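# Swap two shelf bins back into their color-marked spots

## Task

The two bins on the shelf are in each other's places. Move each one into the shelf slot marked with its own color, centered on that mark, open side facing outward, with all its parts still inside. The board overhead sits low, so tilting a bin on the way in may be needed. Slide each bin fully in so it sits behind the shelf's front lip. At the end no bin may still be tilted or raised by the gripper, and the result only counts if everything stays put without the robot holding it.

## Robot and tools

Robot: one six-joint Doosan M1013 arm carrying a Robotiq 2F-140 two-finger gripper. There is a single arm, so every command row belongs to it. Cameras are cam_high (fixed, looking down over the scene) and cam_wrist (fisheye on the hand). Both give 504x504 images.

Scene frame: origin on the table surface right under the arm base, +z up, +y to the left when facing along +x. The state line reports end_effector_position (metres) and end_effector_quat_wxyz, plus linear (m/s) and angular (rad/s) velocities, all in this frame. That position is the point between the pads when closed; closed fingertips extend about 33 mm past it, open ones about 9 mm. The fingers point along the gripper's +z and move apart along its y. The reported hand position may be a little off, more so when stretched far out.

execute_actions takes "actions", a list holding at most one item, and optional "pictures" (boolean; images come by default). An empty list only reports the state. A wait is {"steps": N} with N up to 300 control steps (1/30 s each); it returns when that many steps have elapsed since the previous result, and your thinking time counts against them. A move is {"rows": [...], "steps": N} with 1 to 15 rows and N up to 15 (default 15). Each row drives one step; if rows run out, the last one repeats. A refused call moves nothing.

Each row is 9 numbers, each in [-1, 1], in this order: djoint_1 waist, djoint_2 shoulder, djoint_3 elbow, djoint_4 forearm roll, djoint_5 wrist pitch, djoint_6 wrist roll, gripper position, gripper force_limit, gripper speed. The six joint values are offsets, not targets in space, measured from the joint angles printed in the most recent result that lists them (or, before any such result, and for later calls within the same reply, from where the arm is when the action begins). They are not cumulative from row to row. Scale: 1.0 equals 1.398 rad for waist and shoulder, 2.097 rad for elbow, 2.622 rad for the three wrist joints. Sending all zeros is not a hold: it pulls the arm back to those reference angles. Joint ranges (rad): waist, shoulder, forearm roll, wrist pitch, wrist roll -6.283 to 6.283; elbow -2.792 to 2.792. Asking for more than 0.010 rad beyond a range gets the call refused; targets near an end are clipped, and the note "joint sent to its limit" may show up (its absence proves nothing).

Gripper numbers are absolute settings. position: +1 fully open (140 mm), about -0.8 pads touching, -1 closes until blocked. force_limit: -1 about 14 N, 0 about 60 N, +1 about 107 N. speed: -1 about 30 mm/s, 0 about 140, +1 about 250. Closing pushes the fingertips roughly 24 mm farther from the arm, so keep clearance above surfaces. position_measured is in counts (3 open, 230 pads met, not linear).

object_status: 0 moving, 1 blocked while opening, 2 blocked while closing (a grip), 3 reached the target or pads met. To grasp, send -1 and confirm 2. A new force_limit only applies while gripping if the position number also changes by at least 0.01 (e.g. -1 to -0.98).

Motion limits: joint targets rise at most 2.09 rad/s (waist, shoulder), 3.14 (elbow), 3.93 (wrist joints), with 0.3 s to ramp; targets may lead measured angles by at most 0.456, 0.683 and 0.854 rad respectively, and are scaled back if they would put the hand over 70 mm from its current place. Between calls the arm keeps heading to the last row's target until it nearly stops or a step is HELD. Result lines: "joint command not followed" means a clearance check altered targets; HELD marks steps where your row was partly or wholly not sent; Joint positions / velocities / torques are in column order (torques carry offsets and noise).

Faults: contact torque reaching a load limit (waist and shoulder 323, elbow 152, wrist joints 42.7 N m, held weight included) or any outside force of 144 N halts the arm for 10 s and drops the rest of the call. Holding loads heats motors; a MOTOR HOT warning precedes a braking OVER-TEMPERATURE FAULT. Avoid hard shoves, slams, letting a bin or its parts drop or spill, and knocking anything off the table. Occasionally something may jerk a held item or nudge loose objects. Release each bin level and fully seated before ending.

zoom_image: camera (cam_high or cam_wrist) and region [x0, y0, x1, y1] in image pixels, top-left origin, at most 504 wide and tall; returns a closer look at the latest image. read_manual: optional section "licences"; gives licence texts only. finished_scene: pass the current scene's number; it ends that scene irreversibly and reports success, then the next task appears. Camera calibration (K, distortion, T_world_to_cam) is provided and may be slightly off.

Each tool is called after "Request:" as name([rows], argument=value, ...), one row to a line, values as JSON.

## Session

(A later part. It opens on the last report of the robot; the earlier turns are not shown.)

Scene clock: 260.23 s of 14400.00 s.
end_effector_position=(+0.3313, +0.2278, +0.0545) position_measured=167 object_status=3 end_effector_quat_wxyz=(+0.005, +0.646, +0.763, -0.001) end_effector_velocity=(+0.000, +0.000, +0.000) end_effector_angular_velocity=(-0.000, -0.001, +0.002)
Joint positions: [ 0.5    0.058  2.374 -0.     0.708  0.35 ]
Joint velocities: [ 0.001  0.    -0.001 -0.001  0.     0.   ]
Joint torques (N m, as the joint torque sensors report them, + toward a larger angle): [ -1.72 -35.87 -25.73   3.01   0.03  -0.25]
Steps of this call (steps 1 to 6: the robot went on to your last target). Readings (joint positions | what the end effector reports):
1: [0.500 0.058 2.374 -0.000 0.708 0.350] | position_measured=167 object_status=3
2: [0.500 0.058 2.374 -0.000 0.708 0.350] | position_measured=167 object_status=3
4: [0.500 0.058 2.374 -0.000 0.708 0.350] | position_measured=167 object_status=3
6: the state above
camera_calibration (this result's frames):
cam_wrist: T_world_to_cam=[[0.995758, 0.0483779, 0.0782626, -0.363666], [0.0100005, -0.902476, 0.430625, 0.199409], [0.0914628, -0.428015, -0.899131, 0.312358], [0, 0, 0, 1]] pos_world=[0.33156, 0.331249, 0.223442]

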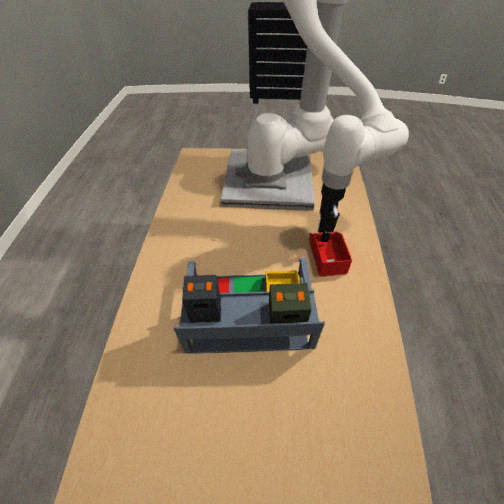

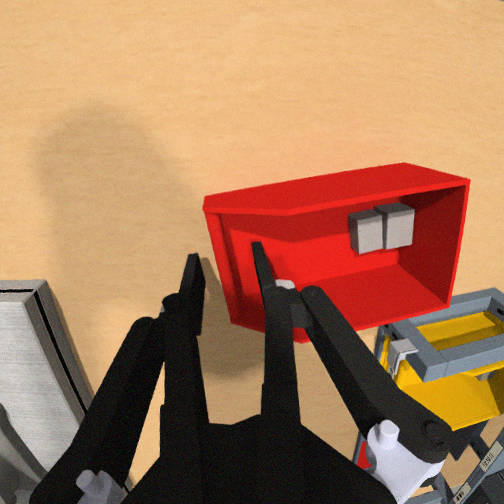

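Request:
execute_actions([
  {"rows": [[0,0,0,0,0,0,-1,0.8,-0.3]], "steps": 15},
], pictures=false)

Request:
execute_actions([
  {"steps": 6},
], pictures=false)

Request:
execute_actions([
  {"rows": [[0,-0.04,-0.027,0,0.048,0,-1,0.8,-0.3],[0,-0.04,-0.027,0,0.048,0,-1,0.8,-0.3],[0,-0.04,-0.027,0,0.048,0,-1,0.8,-0.3],[0,-0.04,-0.027,0,0.048,0,-1,0.8,-0.3],[0,-0.08,-0.054,0,0.096,0,-1,0.8,-0.3],[0,-0.08,-0.054,0,0.096,0,-1,0.8,-0.3],[0,-0.08,-0.054,0,0.096,0,-1,0.8,-0.3],[0,-0.08,-0.054,0,0.096,0,-1,0.8,-0.3],[0,-0.118,-0.0806,0,0.1457,0,-1,0.8,-0.3]], "steps": 15},
], pictures=false)

Request:
execute_actions([
  {"rows": [[-0.05,0,0,0,0,-0.025,-1,0.8,-0.3],[-0.05,0,0,0,0,-0.025,-1,0.8,-0.3],[-0.1,0,0,0,0,-0.05,-1,0.8,-0.3],[-0.1,0,0,0,0,-0.05,-1,0.8,-0.3],[-0.15,0,0,0,0,-0.075,-1,0.8,-0.3],[-0.15,0,0,0,0,-0.075,-1,0.8,-0.3],[-0.2,0,0,0,0,-0.1,-1,0.8,-0.3],[-0.2,0,0,0,0,-0.1,-1,0.8,-0.3],[-0.25,0,0,0,0,-0.125,-1,0.8,-0.3],[-0.25,0,0,0,0,-0.125,-1,0.8,-0.3],[-0.3,0,0,0,0,-0.15,-1,0.8,-0.3],[-0.3,0,0,0,0,-0.15,-1,0.8,-0.3],[-0.35,0,0,0,0,-0.175,-1,0.8,-0.3],[-0.35,0,0,0,0,-0.175,-1,0.8,-0.3],[-0.4,0,0,0,0,-0.2,-1,0.8,-0.3]], "steps": 15},
], pictures=false)

Request:
execute_actions([
  {"steps": 10},
], pictures=false)

Scene clock: 272.43 s of 14400.00 s.
end_effector_position=(+0.3314, +0.2277, +0.0545) position_measured=224 object_status=0 end_effector_quat_wxyz=(+0.005, +0.646, +0.763, -0.001) end_effector_velocity=(+0.000, -0.001, -0.000) end_effector_angular_velocity=(-0.001, +0.002, -0.003)
Joint positions: [ 0.5    0.058  2.374 -0.     0.708  0.35 ]
Joint velocities: [-0.003  0.001 -0.001  0.     0.001  0.001]
Joint torques (N m, as the joint torque sensors report them, + toward a larger angle): [ -2.61 -21.24 -18.33   3.11  -2.96   0.08]
Steps of this call (steps 1 to 15: the robot went on to your last target; steps 16 to 90: nothing new was sent; then 8.70 s passed at rest; steps 91 to 105: all 15 steps of this action). Readings (joint positions | what the end effector reports):
91: [0.500 0.058 2.374 -0.000 0.708 0.350] | position_measured=167 object_status=0
92: [0.500 0.058 2.374 -0.000 0.708 0.350] | position_measured=171 object_status=0
94: [0.500 0.058 2.374 -0.000 0.708 0.350] | position_measured=183 object_status=0
98: [0.500 0.058 2.374 -0.000 0.708 0.350] | position_measured=206 object_status=0
105: the state above

Scene clock: 272.63 s of 14400.00 s.
end_effector_position=(+0.3314, +0.2278, +0.0545) position_measured=224 object_status=2 end_effector_quat_wxyz=(+0.005, +0.646, +0.763, -0.001) end_effector_velocity=(-0.000, +0.001, +0.001) end_effector_angular_velocity=(+0.001, -0.001, +0.002)
Joint positions: [ 0.5    0.058  2.374 -0.     0.708  0.35 ]
Joint velocities: [ 0.003 -0.002 -0.001  0.     0.002  0.   ]
Joint torques (N m, as the joint torque sensors report them, + toward a larger angle): [ -1.44 -21.55 -18.27   3.16  -2.92  -0.02]
Steps of this call (steps 1 to 6: the robot went on to your last target). Readings (joint positions | what the end effector reports):
1: [0.500 0.058 2.374 -0.000 0.708 0.350] | position_measured=224 object_status=0
2: [0.500 0.058 2.374 -0.000 0.708 0.350] | position_measured=224 object_status=2
4: [0.500 0.058 2.374 -0.000 0.708 0.350] | position_measured=224 object_status=2
6: the state above

Scene clock: 273.13 s of 14400.00 s.
end_effector_position=(+0.3315, +0.2295, +0.1952) position_measured=224 object_status=2 end_effector_quat_wxyz=(-0.003, +0.646, +0.763, -0.023) end_effector_velocity=(-0.006, -0.003, -0.001) end_effector_angular_velocity=(-0.010, +0.016, +0.001)
Joint positions: [ 0.5   -0.107  2.205 -0.     1.089  0.35 ]
Joint velocities: [ 0.001  0.001  0.002 -0.     0.016 -0.   ]
Joint torques (N m, as the joint torque sensors report them, + toward a larger angle): [ -1.76 -24.1  -32.87   3.96   0.03  -0.18]
Steps of this call (steps 1 to 15: all 15 steps of this action). Readings (joint positions | what the end effector reports):
1: [0.500 0.058 2.373 -0.000 0.709 0.350] | position_measured=224 object_status=2
2: [0.500 0.053 2.369 -0.000 0.721 0.350] | position_measured=224 object_status=2
4: [0.500 0.025 2.340 -0.000 0.784 0.350] | position_measured=224 object_status=2
8: [0.500 -0.041 2.273 -0.000 0.932 0.350] | position_measured=224 object_status=2
15: the state above

Scene clock: 273.63 s of 14400.00 s.
end_effector_position=(+0.3964, +0.0702, +0.1970) position_measured=224 object_status=2 end_effector_quat_wxyz=(-0.011, +0.656, +0.754, -0.018) end_effector_velocity=(+0.070, -0.405, +0.004) end_effector_angular_velocity=(+0.044, +0.002, -0.071)
Joint positions: [ 0.07  -0.107  2.205 -0.     1.089 -0.053]
Joint velocities: [-1.019 -0.001  0.001  0.    -0.001 -0.949]
Joint torques (N m, as the joint torque sensors report them, + toward a larger angle): [  5.83 -34.63 -36.19   5.21  -0.34  -0.86]
Steps of this call (steps 1 to 15: all 15 steps of this action). Readings (joint positions | what the end effector reports):
1: [0.500 -0.107 2.205 -0.000 1.090 0.350] | position_measured=224 object_status=2
2: [0.494 -0.107 2.205 -0.000 1.090 0.344] | position_measured=224 object_status=2
4: [0.458 -0.107 2.205 -0.000 1.090 0.310] | position_measured=224 object_status=2
8: [0.319 -0.107 2.205 -0.000 1.090 0.180] | position_measured=224 object_status=2
15: the state above

Scene clock: 273.97 s of 14400.00 s.
end_effector_position=(+0.4020, +0.0185, +0.1975) position_measured=224 object_status=2 end_effector_quat_wxyz=(-0.013, +0.659, +0.752, -0.016) end_effector_velocity=(+0.000, +0.000, -0.000) end_effector_angular_velocity=(+0.001, +0.001, +0.000)
Joint positions: [-0.059 -0.107  2.205 -0.     1.089 -0.174]
Joint velocities: [-0.     0.001  0.     0.001 -0.001 -0.001]
Joint torques (N m, as the joint torque sensors report them, + toward a larger angle): [ -3.34 -29.54 -36.84   4.08  -0.82   0.  ]
Steps of this call (steps 1 to 10: the robot went on to your last target). Readings (joint positions | what the end effector reports):
1: [0.034 -0.107 2.205 -0.000 1.089 -0.087] | position_measured=224 object_status=2
2: [0.001 -0.107 2.205 -0.000 1.089 -0.118] | position_measured=224 object_status=2
4: [-0.044 -0.107 2.205 -0.000 1.089 -0.160] | position_measured=224 object_status=2
8: [-0.059 -0.107 2.205 -0.000 1.089 -0.174] | position_measured=224 object_status=2
10: the state above

Request:
execute_actions([
  {"rows": [[-0.05,0,0,0,0,-0.025,-1,0.8,-0.3],[-0.05,0,0,0,0,-0.025,-1,0.8,-0.3],[-0.1,0,0,0,0,-0.05,-1,0.8,-0.3],[-0.1,0,0,0,0,-0.05,-1,0.8,-0.3],[-0.15,0,0,0,0,-0.075,-1,0.8,-0.3],[-0.15,0,0,0,0,-0.075,-1,0.8,-0.3],[-0.2,0,0,0,0,-0.1,-1,0.8,-0.3],[-0.2,0,0,0,0,-0.1,-1,0.8,-0.3],[-0.2675,0,0,0,0,-0.1293,-1,0.8,-0.3]], "steps": 15},
], pictures=false)

Request:
execute_actions([
  {"steps": 5},
], pictures=false)

Request:
execute_actions([
  {"rows": [[0,0.046,-0.006,0,-0.015,0,-1,0.8,-0.3],[0,0.046,-0.006,0,-0.015,0,-1,0.8,-0.3],[0,0.046,-0.006,0,-0.015,0,-1,0.8,-0.3],[0,0.046,-0.006,0,-0.015,0,-1,0.8,-0.3],[0,0.092,-0.012,0,-0.03,0,-1,0.8,-0.3],[0,0.092,-0.012,0,-0.03,0,-1,0.8,-0.3],[0,0.092,-0.012,0,-0.03,0,-1,0.8,-0.3],[0,0.092,-0.012,0,-0.03,0,-1,0.8,-0.3],[0,0.138,-0.0186,0,-0.045,0,-1,0.8,-0.3]], "steps": 15},
], pictures=false)

Request:
execute_actions([
  {"steps": 6},
])

Scene clock: 285.03 s of 14400.00 s.
end_effector_position=(+0.3806, -0.1291, +0.1986) position_measured=224 object_status=2 end_effector_quat_wxyz=(-0.017, +0.672, +0.740, -0.009) end_effector_velocity=(-0.018, -0.055, +0.001) end_effector_angular_velocity=(+0.005, -0.004, -0.024)
Joint positions: [-0.431 -0.107  2.205 -0.     1.089 -0.511]
Joint velocities: [-0.143 -0.    -0.001  0.001  0.    -0.119]
Joint torques (N m, as the joint torque sensors report them, + toward a larger angle): [ 15.88 -35.52 -35.42   4.97  -0.08   0.02]
Steps of this call (steps 1 to 30: the robot went on to your last target; steps 31 to 90: nothing new was sent; then 7.57 s passed at rest; steps 91 to 105: all 15 steps of this action). Readings (joint positions | what the end effector reports):
91: [-0.060 -0.107 2.205 -0.000 1.089 -0.175] | position_measured=224 object_status=2
92: [-0.066 -0.107 2.205 -0.000 1.089 -0.181] | position_measured=224 object_status=2
94: [-0.101 -0.107 2.205 -0.000 1.089 -0.214] | position_measured=224 object_status=2
98: [-0.240 -0.107 2.205 -0.000 1.089 -0.344] | position_measured=224 object_status=2
105: the state above

Scene clock: 285.20 s of 14400.00 s.
end_effector_position=(+0.3803, -0.1299, +0.1986) position_measured=224 object_status=2 end_effector_quat_wxyz=(-0.017, +0.672, +0.740, -0.009) end_effector_velocity=(+0.000, -0.000, -0.000) end_effector_angular_velocity=(-0.000, +0.000, +0.001)
Joint positions: [-0.433 -0.107  2.205 -0.     1.089 -0.513]
Joint velocities: [ 0.     0.001  0.    -0.001 -0.001 -0.001]
Joint torques (N m, as the joint torque sensors report them, + toward a larger angle): [ -1.77 -29.09 -36.72   4.22  -0.33  -0.05]
Steps of this call (steps 1 to 5: the robot went on to your last target). Readings (joint positions | what the end effector reports):
1: [-0.433 -0.107 2.205 -0.000 1.089 -0.513] | position_measured=224 object_status=2
2: [-0.433 -0.107 2.205 -0.000 1.089 -0.513] | position_measured=224 object_status=2
4: [-0.433 -0.107 2.205 -0.000 1.089 -0.513] | position_measured=224 object_status=2
5: the state above

Scene clock: 285.70 s of 14400.00 s.
end_effector_position=(+0.4343, -0.1542, +0.1304) position_measured=224 object_status=2 end_effector_quat_wxyz=(-0.034, +0.672, +0.740, -0.014) end_effector_velocity=(+0.001, +0.000, -0.001) end_effector_angular_velocity=(+0.000, +0.000, +0.003)
Joint positions: [-0.433  0.086  2.166 -0.     0.972 -0.513]
Joint velocities: [ 0.001  0.002 -0.001 -0.    -0.001 -0.002]
Joint torques (N m, as the joint torque sensors report them, + toward a larger angle): [  0.26 -45.85 -29.91   4.25   0.49  -0.61]
Steps of this call (steps 1 to 15: all 15 steps of this action). Readings (joint positions | what the end effector reports):
1: [-0.433 -0.106 2.205 -0.000 1.089 -0.513] | position_measured=224 object_status=2
2: [-0.433 -0.100 2.204 -0.000 1.085 -0.513] | position_measured=224 object_status=2
4: [-0.433 -0.067 2.197 -0.000 1.065 -0.513] | position_measured=224 object_status=2
8: [-0.433 0.009 2.182 -0.000 1.019 -0.513] | position_measured=224 object_status=2
15: the state above

Scene clock: 285.90 s of 14400.00 s.
end_effector_position=(+0.4344, -0.1542, +0.1304) position_measured=224 object_status=2 end_effector_quat_wxyz=(-0.034, +0.672, +0.740, -0.014) end_effector_velocity=(-0.001, +0.001, +0.001) end_effector_angular_velocity=(-0.000, -0.001, +0.001)
Joint positions: [-0.433  0.086  2.166 -0.     0.971 -0.513]
Joint velocities: [ 0.001 -0.003  0.002  0.     0.001 -0.   ]
Joint torques (N m, as the joint torque sensors report them, + toward a larger angle): [ -1.99 -44.77 -31.73   3.74   0.01  -0.25]
Steps of this call (steps 1 to 6: the robot went on to your last target). Readings (joint positions | what the end effector reports):
1: [-0.433 0.086 2.166 -0.000 0.972 -0.513] | position_measured=224 object_status=2
2: [-0.433 0.086 2.166 -0.000 0.971 -0.513] | position_measured=224 object_status=2
4: [-0.433 0.086 2.166 -0.000 0.971 -0.513] | position_measured=224 object_status=2
6: the state above
camera_calibration (this result's frames):
cam_wrist: T_world_to_cam=[[0.999728, -0.0232103, 0.00211268, -0.456555], [-0.0220896, -0.91473, 0.403462, -0.163508], [-0.00743196, -0.403399, -0.914994, 0.256519], [0, 0, 0, 1]] pos_world=[0.454726, -0.0566823, 0.301647]

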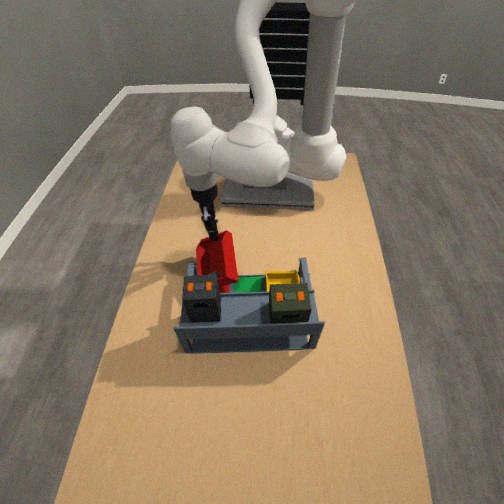

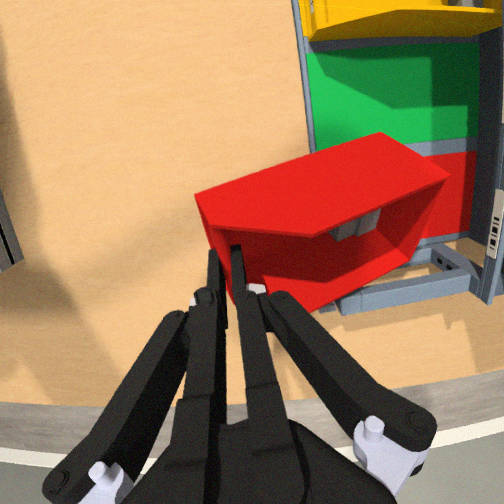

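Request:
execute_actions([
  {"rows": [[0,0.01,0.004,0,-0.009,0,-1,0.8,-0.3],[0,0.01,0.004,0,-0.009,0,-1,0.8,-0.3],[0,0.01,0.004,0,-0.009,0,-1,0.8,-0.3],[0,0.01,0.004,0,-0.009,0,-1,0.8,-0.3],[0,0.02,0.008,0,-0.018,0,-1,0.8,-0.3],[0,0.02,0.008,0,-0.018,0,-1,0.8,-0.3],[0,0.02,0.008,0,-0.018,0,-1,0.8,-0.3],[0,0.02,0.008,0,-0.018,0,-1,0.8,-0.3],[0,0.029,0.012,0,-0.026,0,-1,0.8,-0.3]], "steps": 15},
])

Scene clock: 290.30 s of 14400.00 s.
end_effector_position=(+0.4360, -0.1551, +0.0998) position_measured=224 object_status=2 end_effector_quat_wxyz=(-0.033, +0.672, +0.740, -0.014) end_effector_velocity=(+0.000, +0.000, -0.001) end_effector_angular_velocity=(+0.000, -0.000, +0.000)
Joint positions: [-0.433  0.127  2.191 -0.     0.903 -0.513]
Joint velocities: [ 0.001  0.001  0.     0.    -0.002 -0.   ]
Joint torques (N m, as the joint torque sensors report them, + toward a larger angle): [ -3.13 -45.47 -28.99   3.12  -0.23   0.09]
Steps of this call (steps 1 to 15: the robot went on to your last target; steps 16 to 90: nothing new was sent; then 0.90 s passed at rest; steps 91 to 105: all 15 steps of this action). Readings (joint positions | what the end effector reports):
91: [-0.433 0.087 2.166 -0.000 0.970 -0.513] | position_measured=224 object_status=2
92: [-0.433 0.092 2.169 -0.000 0.960 -0.513] | position_measured=224 object_status=2
94: [-0.433 0.100 2.174 -0.000 0.948 -0.513] | position_measured=224 object_status=2
98: [-0.433 0.114 2.183 -0.000 0.925 -0.513] | position_measured=224 object_status=2
105: the state above
camera_calibration (this result's frames):
cam_wrist: T_world_to_cam=[[0.999722, -0.0232105, 0.00407476, -0.458341], [-0.0228767, -0.914386, 0.404196, -0.151639], [-0.0056557, -0.404177, -0.914663, 0.227249], [0, 0, 0, 1]] pos_world=[0.45603, -0.0574455, 0.271016]

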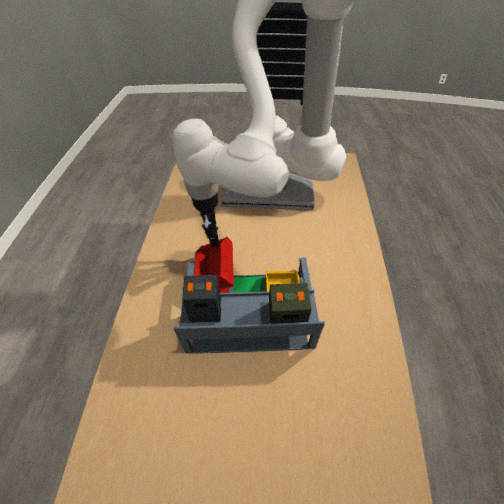

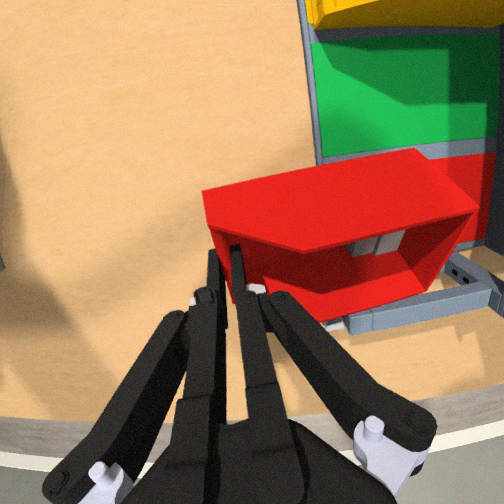

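Request:
execute_actions([
  {"rows": [[0,0.008,0.003,0,-0.007,0,-1,0.8,-0.3],[0,0.008,0.003,0,-0.007,0,-1,0.8,-0.3],[0,0.008,0.003,0,-0.007,0,-1,0.8,-0.3],[0,0.008,0.003,0,-0.007,0,-1,0.8,-0.3],[0,0.016,0.0065,0,-0.014,0,-1,0.8,-0.3],[0,0.016,0.0065,0,-0.014,0,-1,0.8,-0.3],[0,0.016,0.0065,0,-0.014,0,-1,0.8,-0.3],[0,0.016,0.0065,0,-0.014,0,-1,0.8,-0.3],[0,0.0247,0.0098,0,-0.0208,0,-1,0.8,-0.3]], "steps": 15},
])

Scene clock: 298.83 s of 14400.00 s.
end_effector_position=(+0.4355, -0.1551, +0.0747) position_measured=224 object_status=2 end_effector_quat_wxyz=(-0.033, +0.672, +0.740, -0.014) end_effector_velocity=(+0.001, -0.000, +0.000) end_effector_angular_velocity=(-0.001, -0.002, +0.001)
Joint positions: [-0.433  0.161  2.212 -0.     0.849 -0.513]
Joint velocities: [ 0.001 -0.     0.    -0.    -0.002 -0.   ]
Joint torques (N m, as the joint torque sensors report them, + toward a larger angle): [-10.23 -38.86 -32.59   0.91  -5.62   1.91]
Steps of this call (steps 1 to 15: the robot went on to your last target; steps 16 to 90: nothing new was sent; then 5.03 s passed at rest; steps 91 to 105: all 15 steps of this action). Readings (joint positions | what the end effector reports):
91: [-0.433 0.127 2.191 -0.000 0.903 -0.513] | position_measured=224 object_status=2
92: [-0.433 0.132 2.194 -0.000 0.894 -0.513] | position_measured=224 object_status=2
94: [-0.433 0.138 2.198 -0.000 0.886 -0.513] | position_measured=224 object_status=2
98: [-0.433 0.149 2.205 -0.000 0.867 -0.513] | position_measured=224 object_status=2
105: the state above
camera_calibration (this result's frames):
cam_wrist: T_world_to_cam=[[0.999726, -0.0231827, 0.00328038, -0.457688], [-0.0225327, -0.914547, 0.403851, -0.141564], [-0.0063623, -0.403814, -0.914819, 0.204653], [0, 0, 0, 1]] pos_world=[0.455675, -0.0574359, 0.245893]

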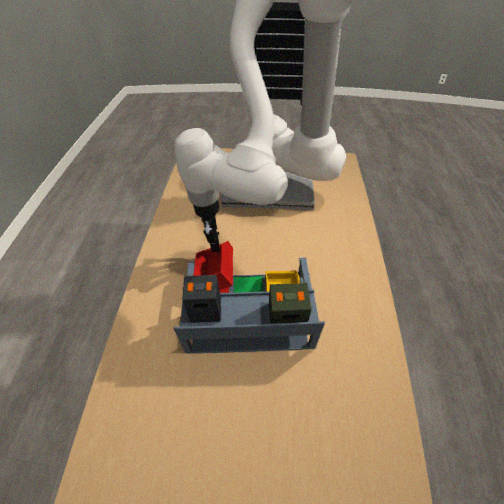

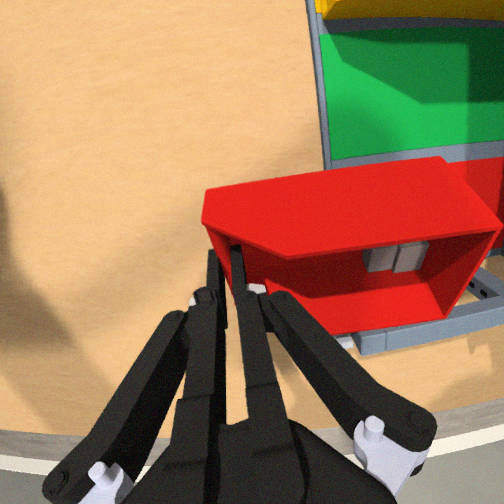

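Wedged against the side; release.

Request:
execute_actions([
  {"rows": [[0,0,0,0,0,0,-0.45,0.3,-0.5]], "steps": 15},
], pictures=false)

Request:
execute_actions([
  {"steps": 15},
])

Scene clock: 302.20 s of 14400.00 s.
end_effector_position=(+0.4355, -0.1551, +0.0747) position_measured=186 object_status=0 end_effector_quat_wxyz=(-0.033, +0.672, +0.740, -0.014) end_effector_velocity=(-0.001, -0.001, -0.001) end_effector_angular_velocity=(+0.002, +0.003, -0.001)
Joint positions: [-0.433  0.161  2.212 -0.     0.849 -0.513]
Joint velocities: [-0.002  0.003 -0.001  0.     0.001 -0.001]
Joint torques (N m, as the joint torque sensors report them, + toward a larger angle): [ -1.96 -47.67 -27.28   3.44   0.16  -0.5 ]
Steps of this call (steps 1 to 15: the robot went on to your last target; steps 16 to 86: nothing new was sent; steps 87 to 101: all 15 steps of this action). Readings (joint positions | what the end effector reports):
87: [-0.433 0.161 2.212 -0.000 0.849 -0.513] | position_measured=224 object_status=0
88: [-0.433 0.161 2.212 -0.000 0.849 -0.513] | position_measured=224 object_status=0
90: [-0.433 0.161 2.212 -0.000 0.849 -0.513] | position_measured=211 object_status=0
94: [-0.433 0.161 2.212 -0.000 0.849 -0.513] | position_measured=193 object_status=0
101: the state above

Scene clock: 302.70 s of 14400.00 s.
end_effector_position=(+0.4355, -0.1551, +0.0747) position_measured=186 object_status=3 end_effector_quat_wxyz=(-0.033, +0.672, +0.740, -0.014) end_effector_velocity=(+0.000, +0.001, +0.000) end_effector_angular_velocity=(-0.000, -0.002, +0.002)
Joint positions: [-0.433  0.161  2.212 -0.     0.849 -0.513]
Joint velocities: [ 0.001 -0.001  0.001  0.001 -0.001 -0.002]
Joint torques (N m, as the joint torque sensors report them, + toward a larger angle): [ -1.57 -47.88 -27.69   3.31   0.14  -0.18]
Steps of this call (steps 1 to 15: the robot went on to your last target). Readings (joint positions | what the end effector reports):
1: [-0.433 0.161 2.212 -0.000 0.849 -0.513] | position_measured=186 object_status=3
2: [-0.433 0.161 2.212 -0.000 0.849 -0.513] | position_measured=186 object_status=3
4: [-0.433 0.161 2.212 -0.000 0.849 -0.513] | position_measured=186 object_status=3
8: [-0.433 0.161 2.212 -0.000 0.849 -0.513] | position_measured=186 object_status=3
15: the state above
The arm was judged still, so your last target was given up. Only a new action makes it travel on or press farther. Fingers that are still opening or closing keep moving.
camera_calibration (this result's frames):
cam_wrist: T_world_to_cam=[[0.999726, -0.0231827, 0.00326381, -0.457668], [-0.022526, -0.91455, 0.403845, -0.141558], [-0.0063773, -0.403808, -0.914822, 0.204659], [0, 0, 0, 1]] pos_world=[0.455659, -0.057429, 0.245888]

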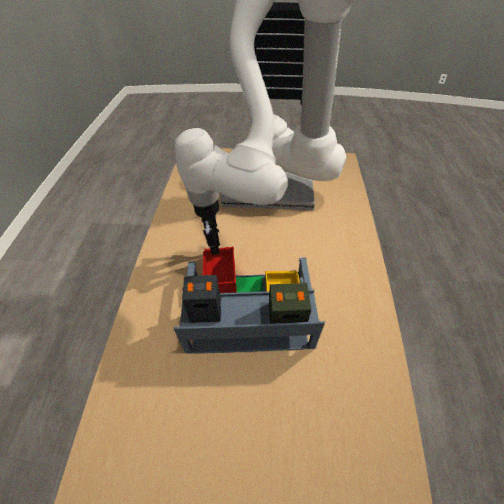

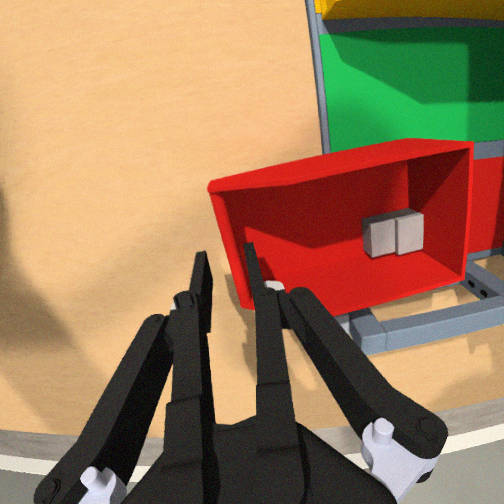

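Request:
execute_actions([
  {"rows": [[0.0217,-0.002,0.005,0,-0.01,0.0114,-0.45,0.3,-0.5],[0.0217,-0.002,0.005,0,-0.01,0.0114,-0.45,0.3,-0.5],[0.0217,-0.002,0.005,0,-0.01,0.0114,-0.45,0.3,-0.5],[0.0217,-0.002,0.005,0,-0.01,0.0114,-0.45,0.3,-0.5],[0.0217,-0.002,0.005,0,-0.01,0.0114,-0.45,0.3,-0.5],[0.0217,-0.0064,0.0275,0,-0.0492,0.0114,-0.45,0.3,-0.5]], "steps": 15},
])

Scene clock: 311.03 s of 14400.00 s.
end_effector_position=(+0.4411, -0.1423, +0.0559) position_measured=186 object_status=3 end_effector_quat_wxyz=(+0.005, +0.672, +0.740, -0.001) end_effector_velocity=(+0.000, -0.001, +0.000) end_effector_angular_velocity=(-0.001, -0.002, +0.001)
Joint positions: [-0.403  0.153  2.27  -0.     0.72  -0.483]
Joint velocities: [-0.001 -0.001  0.    -0.    -0.001 -0.002]
Joint torques (N m, as the joint torque sensors report them, + toward a larger angle): [ -2.64 -46.48 -25.8    3.11  -0.05  -0.2 ]
Steps of this call (steps 1 to 90: nothing new was sent; then 4.83 s passed at rest; steps 91 to 105: all 15 steps of this action). Readings (joint positions | what the end effector reports):
91: [-0.432 0.161 2.212 -0.000 0.849 -0.513] | position_measured=186 object_status=3
92: [-0.426 0.161 2.214 -0.000 0.843 -0.507] | position_measured=186 object_status=3
94: [-0.405 0.159 2.221 -0.000 0.825 -0.486] | position_measured=186 object_status=3
98: [-0.403 0.156 2.240 -0.000 0.783 -0.483] | position_measured=186 object_status=3
105: the state above
camera_calibration (this result's frames):
cam_wrist: T_world_to_cam=[[0.996801, -0.0209863, 0.077115, -0.46543], [-0.0522776, -0.90106, 0.430531, -0.108641], [0.06045, -0.433185, -0.899275, 0.158134], [0, 0, 0, 1]] pos_world=[0.448703, -0.0391579, 0.224871]

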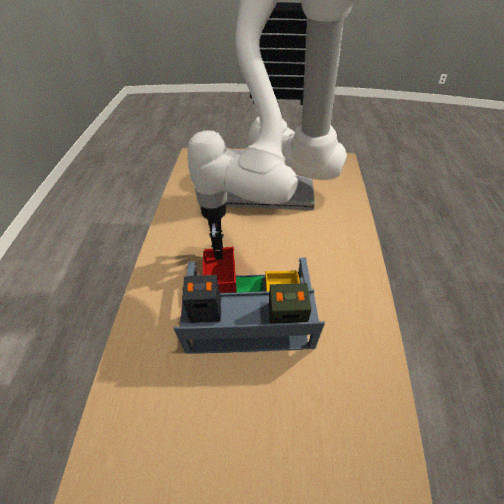

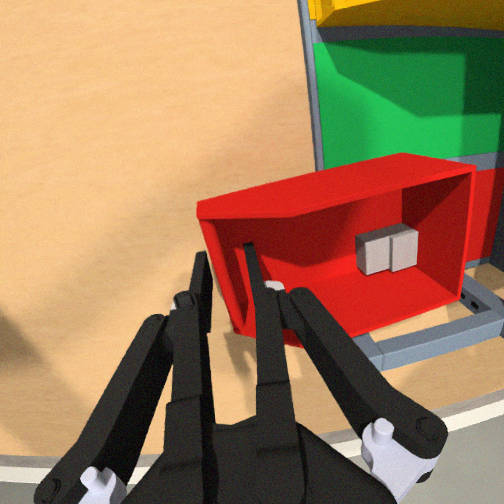

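Request:
execute_actions([
  {"rows": [[0,0,0,0,0,0,-1,0.9,-0.3]], "steps": 15},
], pictures=false)

Request:
execute_actions([
  {"steps": 5},
], pictures=false)

Request:
execute_actions([
  {"rows": [[-0.007,-0.006,-0.0125,0,0.023,-0.004,-1,0.9,-0.3],[-0.007,-0.006,-0.0125,0,0.023,-0.004,-1,0.9,-0.3],[-0.007,-0.006,-0.0125,0,0.023,-0.004,-1,0.9,-0.3],[-0.007,-0.006,-0.0125,0,0.023,-0.004,-1,0.9,-0.3],[-0.014,-0.013,-0.025,0,0.046,-0.008,-1,0.9,-0.3],[-0.014,-0.013,-0.025,0,0.046,-0.008,-1,0.9,-0.3],[-0.014,-0.013,-0.025,0,0.046,-0.008,-1,0.9,-0.3],[-0.014,-0.013,-0.025,0,0.046,-0.008,-1,0.9,-0.3],[-0.0215,-0.0193,-0.0377,0,0.0698,-0.0114,-1,0.9,-0.3]], "steps": 15},
])

Scene clock: 318.07 s of 14400.00 s.
end_effector_position=(+0.4412, -0.1424, +0.0560) position_measured=223 object_status=0 end_effector_quat_wxyz=(+0.005, +0.672, +0.740, -0.001) end_effector_velocity=(-0.000, -0.000, +0.000) end_effector_angular_velocity=(-0.000, +0.000, +0.001)
Joint positions: [-0.403  0.152  2.27  -0.     0.72  -0.483]
Joint velocities: [-0.    -0.001  0.    -0.001  0.    -0.001]
Joint torques (N m, as the joint torque sensors report them, + toward a larger angle): [ -1.3  -45.2  -25.9    3.26  -0.22  -0.17]
Steps of this call (steps 1 to 15: the robot went on to your last target; steps 16 to 90: nothing new was sent; then 3.53 s passed at rest; steps 91 to 105: all 15 steps of this action). Readings (joint positions | what the end effector reports):
91: [-0.403 0.152 2.270 -0.000 0.720 -0.483] | position_measured=186 object_status=0
92: [-0.403 0.152 2.270 -0.000 0.720 -0.483] | position_measured=190 object_status=0
94: [-0.403 0.152 2.270 -0.000 0.720 -0.483] | position_measured=202 object_status=0
98: [-0.403 0.152 2.270 -0.000 0.720 -0.483] | position_measured=221 object_status=0
105: the state above

Scene clock: 318.23 s of 14400.00 s.
end_effector_position=(+0.4412, -0.1424, +0.0560) position_measured=223 object_status=2 end_effector_quat_wxyz=(+0.005, +0.672, +0.740, -0.001) end_effector_velocity=(+0.000, -0.001, +0.001) end_effector_angular_velocity=(-0.001, -0.001, -0.002)
Joint positions: [-0.403  0.152  2.27  -0.     0.72  -0.483]
Joint velocities: [-0.001 -0.001 -0.    -0.001  0.     0.002]
Joint torques (N m, as the joint torque sensors report them, + toward a larger angle): [ -1.03 -44.74 -25.92   3.26  -0.19  -0.21]
Steps of this call (steps 1 to 5: the robot went on to your last target). Readings (joint positions | what the end effector reports):
1: [-0.403 0.152 2.270 -0.000 0.720 -0.483] | position_measured=223 object_status=2
2: [-0.403 0.152 2.270 -0.000 0.720 -0.483] | position_measured=223 object_status=2
4: [-0.403 0.152 2.270 -0.000 0.720 -0.483] | position_measured=223 object_status=2
5: the state above

Scene clock: 318.73 s of 14400.00 s.
end_effector_position=(+0.4369, -0.1554, +0.1008) position_measured=223 object_status=2 end_effector_quat_wxyz=(-0.031, +0.672, +0.740, -0.013) end_effector_velocity=(-0.004, +0.002, +0.000) end_effector_angular_velocity=(+0.004, +0.009, -0.002)
Joint positions: [-0.433  0.125  2.19  -0.     0.903 -0.513]
Joint velocities: [-0.    -0.002  0.002 -0.     0.01   0.002]
Joint torques (N m, as the joint torque sensors report them, + toward a larger angle): [ -2.   -48.88 -29.72   3.58  -0.53  -0.21]
Steps of this call (steps 1 to 15: all 15 steps of this action). Readings (joint positions | what the end effector reports):
1: [-0.403 0.152 2.269 -0.000 0.721 -0.483] | position_measured=223 object_status=2
2: [-0.404 0.151 2.265 -0.000 0.733 -0.485] | position_measured=223 object_status=2
4: [-0.411 0.145 2.246 -0.000 0.774 -0.493] | position_measured=223 object_status=2
8: [-0.421 0.135 2.219 -0.000 0.835 -0.503] | position_measured=223 object_status=2
15: the state above
camera_calibration (this result's frames):
cam_wrist: T_world_to_cam=[[0.999714, -0.0229497, 0.00670421, -0.459444], [-0.0236976, -0.913938, 0.40516, -0.151889], [-0.00317107, -0.405203, -0.914221, 0.226766], [0, 0, 0, 1]] pos_world=[0.456432, -0.0574753, 0.271933]

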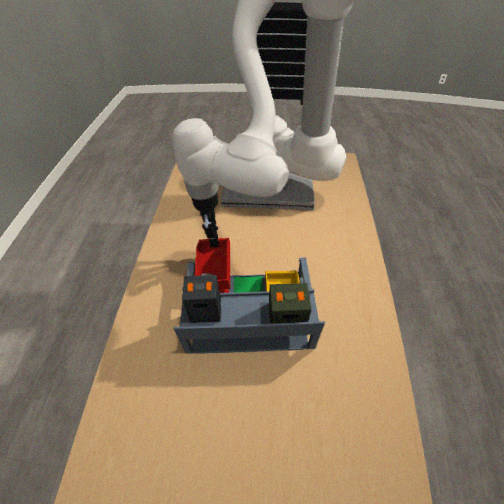

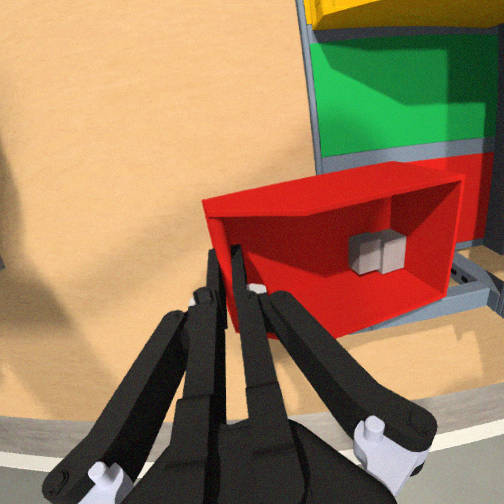

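Request:
execute_actions([
  {"rows": [[0.017,0.028,-0.019,0,0,0.009,-1,0.9,-0.3],[0.017,0.028,-0.019,0,0,0.009,-1,0.9,-0.3],[0.017,0.028,-0.019,0,0,0.009,-1,0.9,-0.3],[0.017,0.028,-0.019,0,0,0.009,-1,0.9,-0.3],[0.034,0.056,-0.039,0,0,0.018,-1,0.9,-0.3],[0.034,0.056,-0.039,0,0,0.018,-1,0.9,-0.3],[0.034,0.056,-0.039,0,0,0.018,-1,0.9,-0.3],[0.034,0.056,-0.039,0,0,0.018,-1,0.9,-0.3],[0.051,0.084,-0.058,0,0,0.027,-1,0.9,-0.3],[0.051,0.084,-0.058,0,0,0.027,-1,0.9,-0.3],[0.051,0.084,-0.058,0,0,0.027,-1,0.9,-0.3],[0.051,0.084,-0.058,0,0,0.027,-1,0.9,-0.3],[0.068,0.1116,-0.0773,0,0.0034,0.0358,-1,0.9,-0.3]], "steps": 15},
], pictures=false)

Request:
execute_actions([
  {"steps": 10},
])

Scene clock: 328.97 s of 14400.00 s.
end_effector_position=(+0.5320, -0.1461, +0.0865) position_measured=223 object_status=2 end_effector_quat_wxyz=(-0.030, +0.672, +0.740, -0.016) end_effector_velocity=(+0.259, +0.057, -0.055) end_effector_angular_velocity=(+0.007, +0.079, +0.009)
Joint positions: [-0.347  0.266  2.044 -0.     0.907 -0.428]
Joint velocities: [ 0.251  0.42  -0.444 -0.     0.101  0.242]
Joint torques (N m, as the joint torque sensors report them, + toward a larger angle): [  0.11 -49.27 -34.19   3.81  -0.42   0.29]
Steps of this call (steps 1 to 15: the robot went on to your last target; steps 16 to 90: nothing new was sent; then 6.73 s passed at rest; steps 91 to 105: all 15 steps of this action). Readings (joint positions | what the end effector reports):
91: [-0.432 0.126 2.190 -0.000 0.903 -0.513] | position_measured=223 object_status=2
92: [-0.429 0.132 2.184 -0.000 0.903 -0.509] | position_measured=223 object_status=2
94: [-0.413 0.158 2.157 -0.000 0.903 -0.493] | position_measured=223 object_status=2
98: [-0.388 0.200 2.113 -0.000 0.903 -0.468] | position_measured=223 object_status=2
105: the state above

Scene clock: 329.30 s of 14400.00 s.
end_effector_position=(+0.5408, -0.1436, +0.0843) position_measured=223 object_status=2 end_effector_quat_wxyz=(-0.031, +0.671, +0.740, -0.017) end_effector_velocity=(-0.000, -0.000, +0.000) end_effector_angular_velocity=(-0.001, -0.001, +0.001)
Joint positions: [-0.338  0.282  2.028 -0.     0.912 -0.419]
Joint velocities: [-0.    -0.     0.    -0.    -0.001 -0.001]
Joint torques (N m, as the joint torque sensors report them, + toward a larger angle): [ -1.82 -64.34 -31.28   3.55  -0.12  -0.26]
Steps of this call (steps 1 to 10: the robot went on to your last target). Readings (joint positions | what the end effector reports):
1: [-0.340 0.277 2.032 -0.000 0.910 -0.422] | position_measured=223 object_status=2
2: [-0.338 0.281 2.029 -0.000 0.911 -0.420] | position_measured=223 object_status=2
4: [-0.338 0.282 2.028 -0.000 0.912 -0.419] | position_measured=223 object_status=2
8: [-0.338 0.282 2.028 -0.000 0.912 -0.419] | position_measured=223 object_status=2
10: the state above
camera_calibration (this result's frames):
cam_wrist: T_world_to_cam=[[0.999769, -0.0214622, 0.00140348, -0.562362], [-0.0201459, -0.911605, 0.410573, -0.134046], [-0.00753238, -0.410506, -0.911827, 0.218159], [0, 0, 0, 1]] pos_world=[0.561174, -0.0447112, 0.254748]

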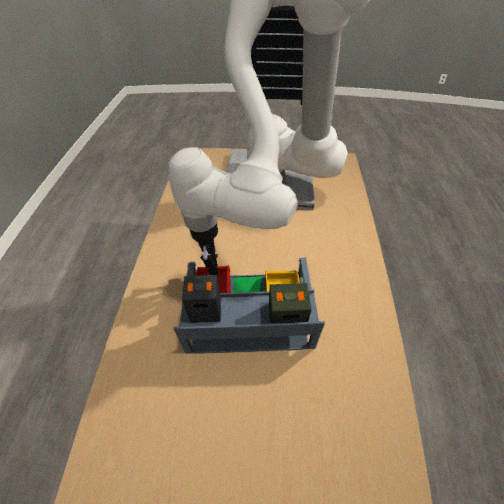

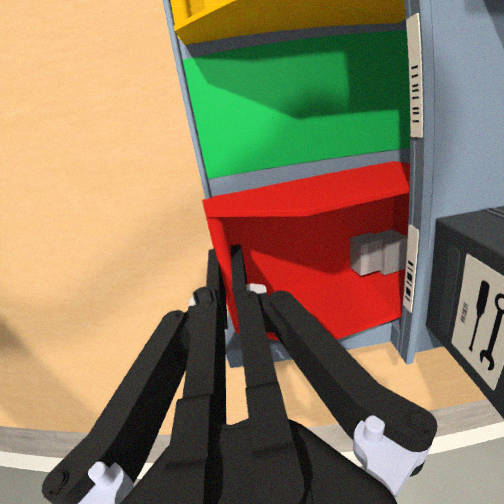

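Request:
execute_actions([
  {"rows": [[0,-0.003,0.01,0,-0.0166,0,-1,0.9,-0.3],[0,-0.003,0.01,0,-0.0166,0,-1,0.9,-0.3],[0,-0.003,0.01,0,-0.0166,0,-1,0.9,-0.3],[0,-0.003,0.01,0,-0.0166,0,-1,0.9,-0.3],[0,-0.0065,0.02,0,-0.033,0,-1,0.9,-0.3],[0,-0.0065,0.02,0,-0.033,0,-1,0.9,-0.3],[0,-0.0065,0.02,0,-0.033,0,-1,0.9,-0.3],[0,-0.0065,0.02,0,-0.033,0,-1,0.9,-0.3],[0,-0.0097,0.0304,0,-0.0498,0,-1,0.9,-0.3]], "steps": 15},
], pictures=false)

Request:
execute_actions([
  {"rows": [[0,0,0,0,0,0,-0.3,0.3,0]], "steps": 15},
], pictures=false)

Request:
execute_actions([
  {"rows": [[0.1,-0.12,-0.03,0,0.09,0.05,-0.3,0.3,0]], "steps": 15},
], pictures=false)

Request:
execute_actions([
  {"steps": 8},
])

Scene clock: 343.30 s of 14400.00 s.
end_effector_position=(+0.5401, -0.1435, +0.0653) position_measured=223 object_status=2 end_effector_quat_wxyz=(+0.005, +0.672, +0.741, -0.001) end_effector_velocity=(+0.001, +0.000, -0.000) end_effector_angular_velocity=(+0.000, -0.001, +0.000)
Joint positions: [-0.338  0.268  2.092 -0.     0.781 -0.419]
Joint velocities: [ 0.001  0.001 -0.001  0.001 -0.001 -0.   ]
Joint torques (N m, as the joint torque sensors report them, + toward a larger angle): [ -2.05 -61.38 -29.23   3.41  -0.2   -0.22]
Steps of this call (steps 1 to 30: the robot went on to your last target; steps 31 to 90: nothing new was sent; then 10.50 s passed at rest; steps 91 to 105: all 15 steps of this action). Readings (joint positions | what the end effector reports):
91: [-0.338 0.281 2.029 -0.000 0.911 -0.419] | position_measured=223 object_status=2
92: [-0.338 0.280 2.034 -0.000 0.899 -0.419] | position_measured=223 object_status=2
94: [-0.338 0.278 2.049 -0.000 0.870 -0.419] | position_measured=223 object_status=2
98: [-0.338 0.273 2.070 -0.000 0.827 -0.419] | position_measured=223 object_status=2
105: the state above

Scene clock: 343.80 s of 14400.00 s.
end_effector_position=(+0.5401, -0.1435, +0.0653) position_measured=167 object_status=3 end_effector_quat_wxyz=(+0.005, +0.672, +0.741, -0.001) end_effector_velocity=(+0.000, +0.000, -0.000) end_effector_angular_velocity=(+0.000, +0.000, +0.001)
Joint positions: [-0.338  0.268  2.092 -0.     0.781 -0.419]
Joint velocities: [ 0.001  0.    -0.    -0.    -0.     0.   ]
Joint torques (N m, as the joint torque sensors report them, + toward a larger angle): [ -2.44 -59.63 -28.05   3.31  -0.06  -0.21]
Steps of this call (steps 1 to 15: all 15 steps of this action). Readings (joint positions | what the end effector reports):
1: [-0.338 0.268 2.092 -0.000 0.781 -0.419] | position_measured=223 object_status=0
2: [-0.338 0.268 2.092 -0.000 0.781 -0.419] | position_measured=223 object_status=0
4: [-0.338 0.268 2.092 -0.000 0.781 -0.419] | position_measured=202 object_status=0
8: [-0.338 0.268 2.092 -0.000 0.781 -0.419] | position_measured=172 object_status=0
15: the state above

Scene clock: 344.30 s of 14400.00 s.
end_effector_position=(+0.5310, -0.0615, +0.1840) position_measured=167 object_status=3 end_effector_quat_wxyz=(+0.003, +0.668, +0.744, -0.003) end_effector_velocity=(-0.000, -0.000, -0.001) end_effector_angular_velocity=(+0.000, +0.001, -0.002)
Joint positions: [-0.198  0.1    2.029 -0.     1.017 -0.288]
Joint velocities: [-0.     0.001  0.    -0.     0.     0.001]
Joint torques (N m, as the joint torque sensors report them, + toward a larger angle): [ -1.28 -48.04 -33.75   4.    -0.03  -0.21]
Steps of this call (steps 1 to 15: all 15 steps of this action). Readings (joint positions | what the end effector reports):
1: [-0.337 0.267 2.092 -0.000 0.782 -0.419] | position_measured=167 object_status=3
2: [-0.332 0.261 2.090 -0.000 0.791 -0.414] | position_measured=167 object_status=3
4: [-0.303 0.226 2.077 -0.000 0.841 -0.386] | position_measured=167 object_status=3
8: [-0.224 0.131 2.041 -0.000 0.973 -0.312] | position_measured=167 object_status=3
15: the state above

Scene clock: 344.57 s of 14400.00 s.
end_effector_position=(+0.5310, -0.0615, +0.1840) position_measured=167 object_status=3 end_effector_quat_wxyz=(+0.003, +0.669, +0.744, -0.003) end_effector_velocity=(-0.001, +0.000, -0.000) end_effector_angular_velocity=(+0.001, +0.002, +0.000)
Joint positions: [-0.198  0.1    2.029 -0.     1.017 -0.288]
Joint velocities: [ 0.     0.     0.     0.     0.001 -0.   ]
Joint torques (N m, as the joint torque sensors report them, + toward a larger angle): [ -1.82 -48.68 -33.86   3.89  -0.01  -0.16]
Steps of this call (steps 1 to 8: the robot went on to your last target). Readings (joint positions | what the end effector reports):
1: [-0.198 0.100 2.029 -0.000 1.017 -0.288] | position_measured=167 object_status=3
2: [-0.198 0.100 2.029 -0.000 1.017 -0.288] | position_measured=167 object_status=3
4: [-0.198 0.100 2.029 -0.000 1.017 -0.288] | position_measured=167 object_status=3
8: the state above
camera_calibration (this result's frames):
cam_wrist: T_world_to_cam=[[0.997286, -0.0113959, 0.0727381, -0.562077], [-0.0416839, -0.901754, 0.430235, -0.0919396], [0.060689, -0.432099, -0.899782, 0.302947], [0, 0, 0, 1]] pos_world=[0.538334, 0.0415912, 0.353027]

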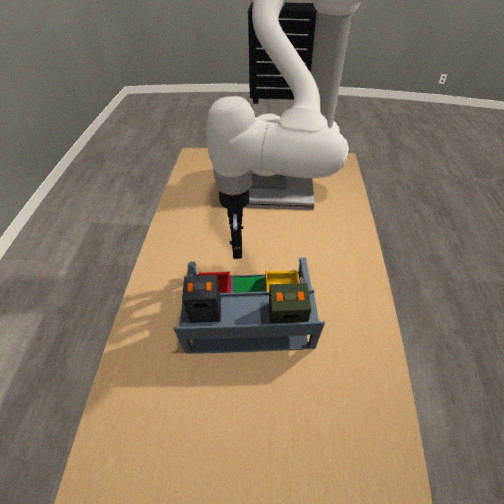

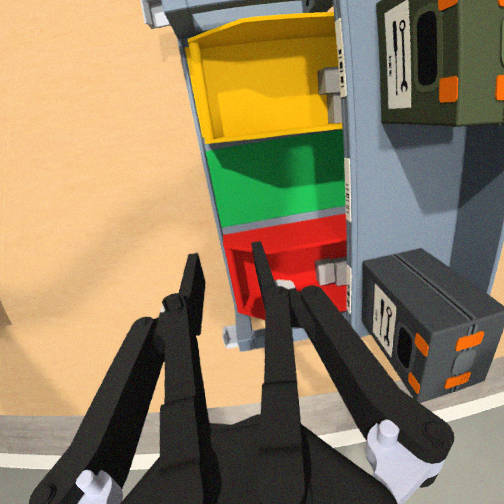

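Both look seated.

Request:
finished_scene(scene=1)

The scene is finished: the task was done.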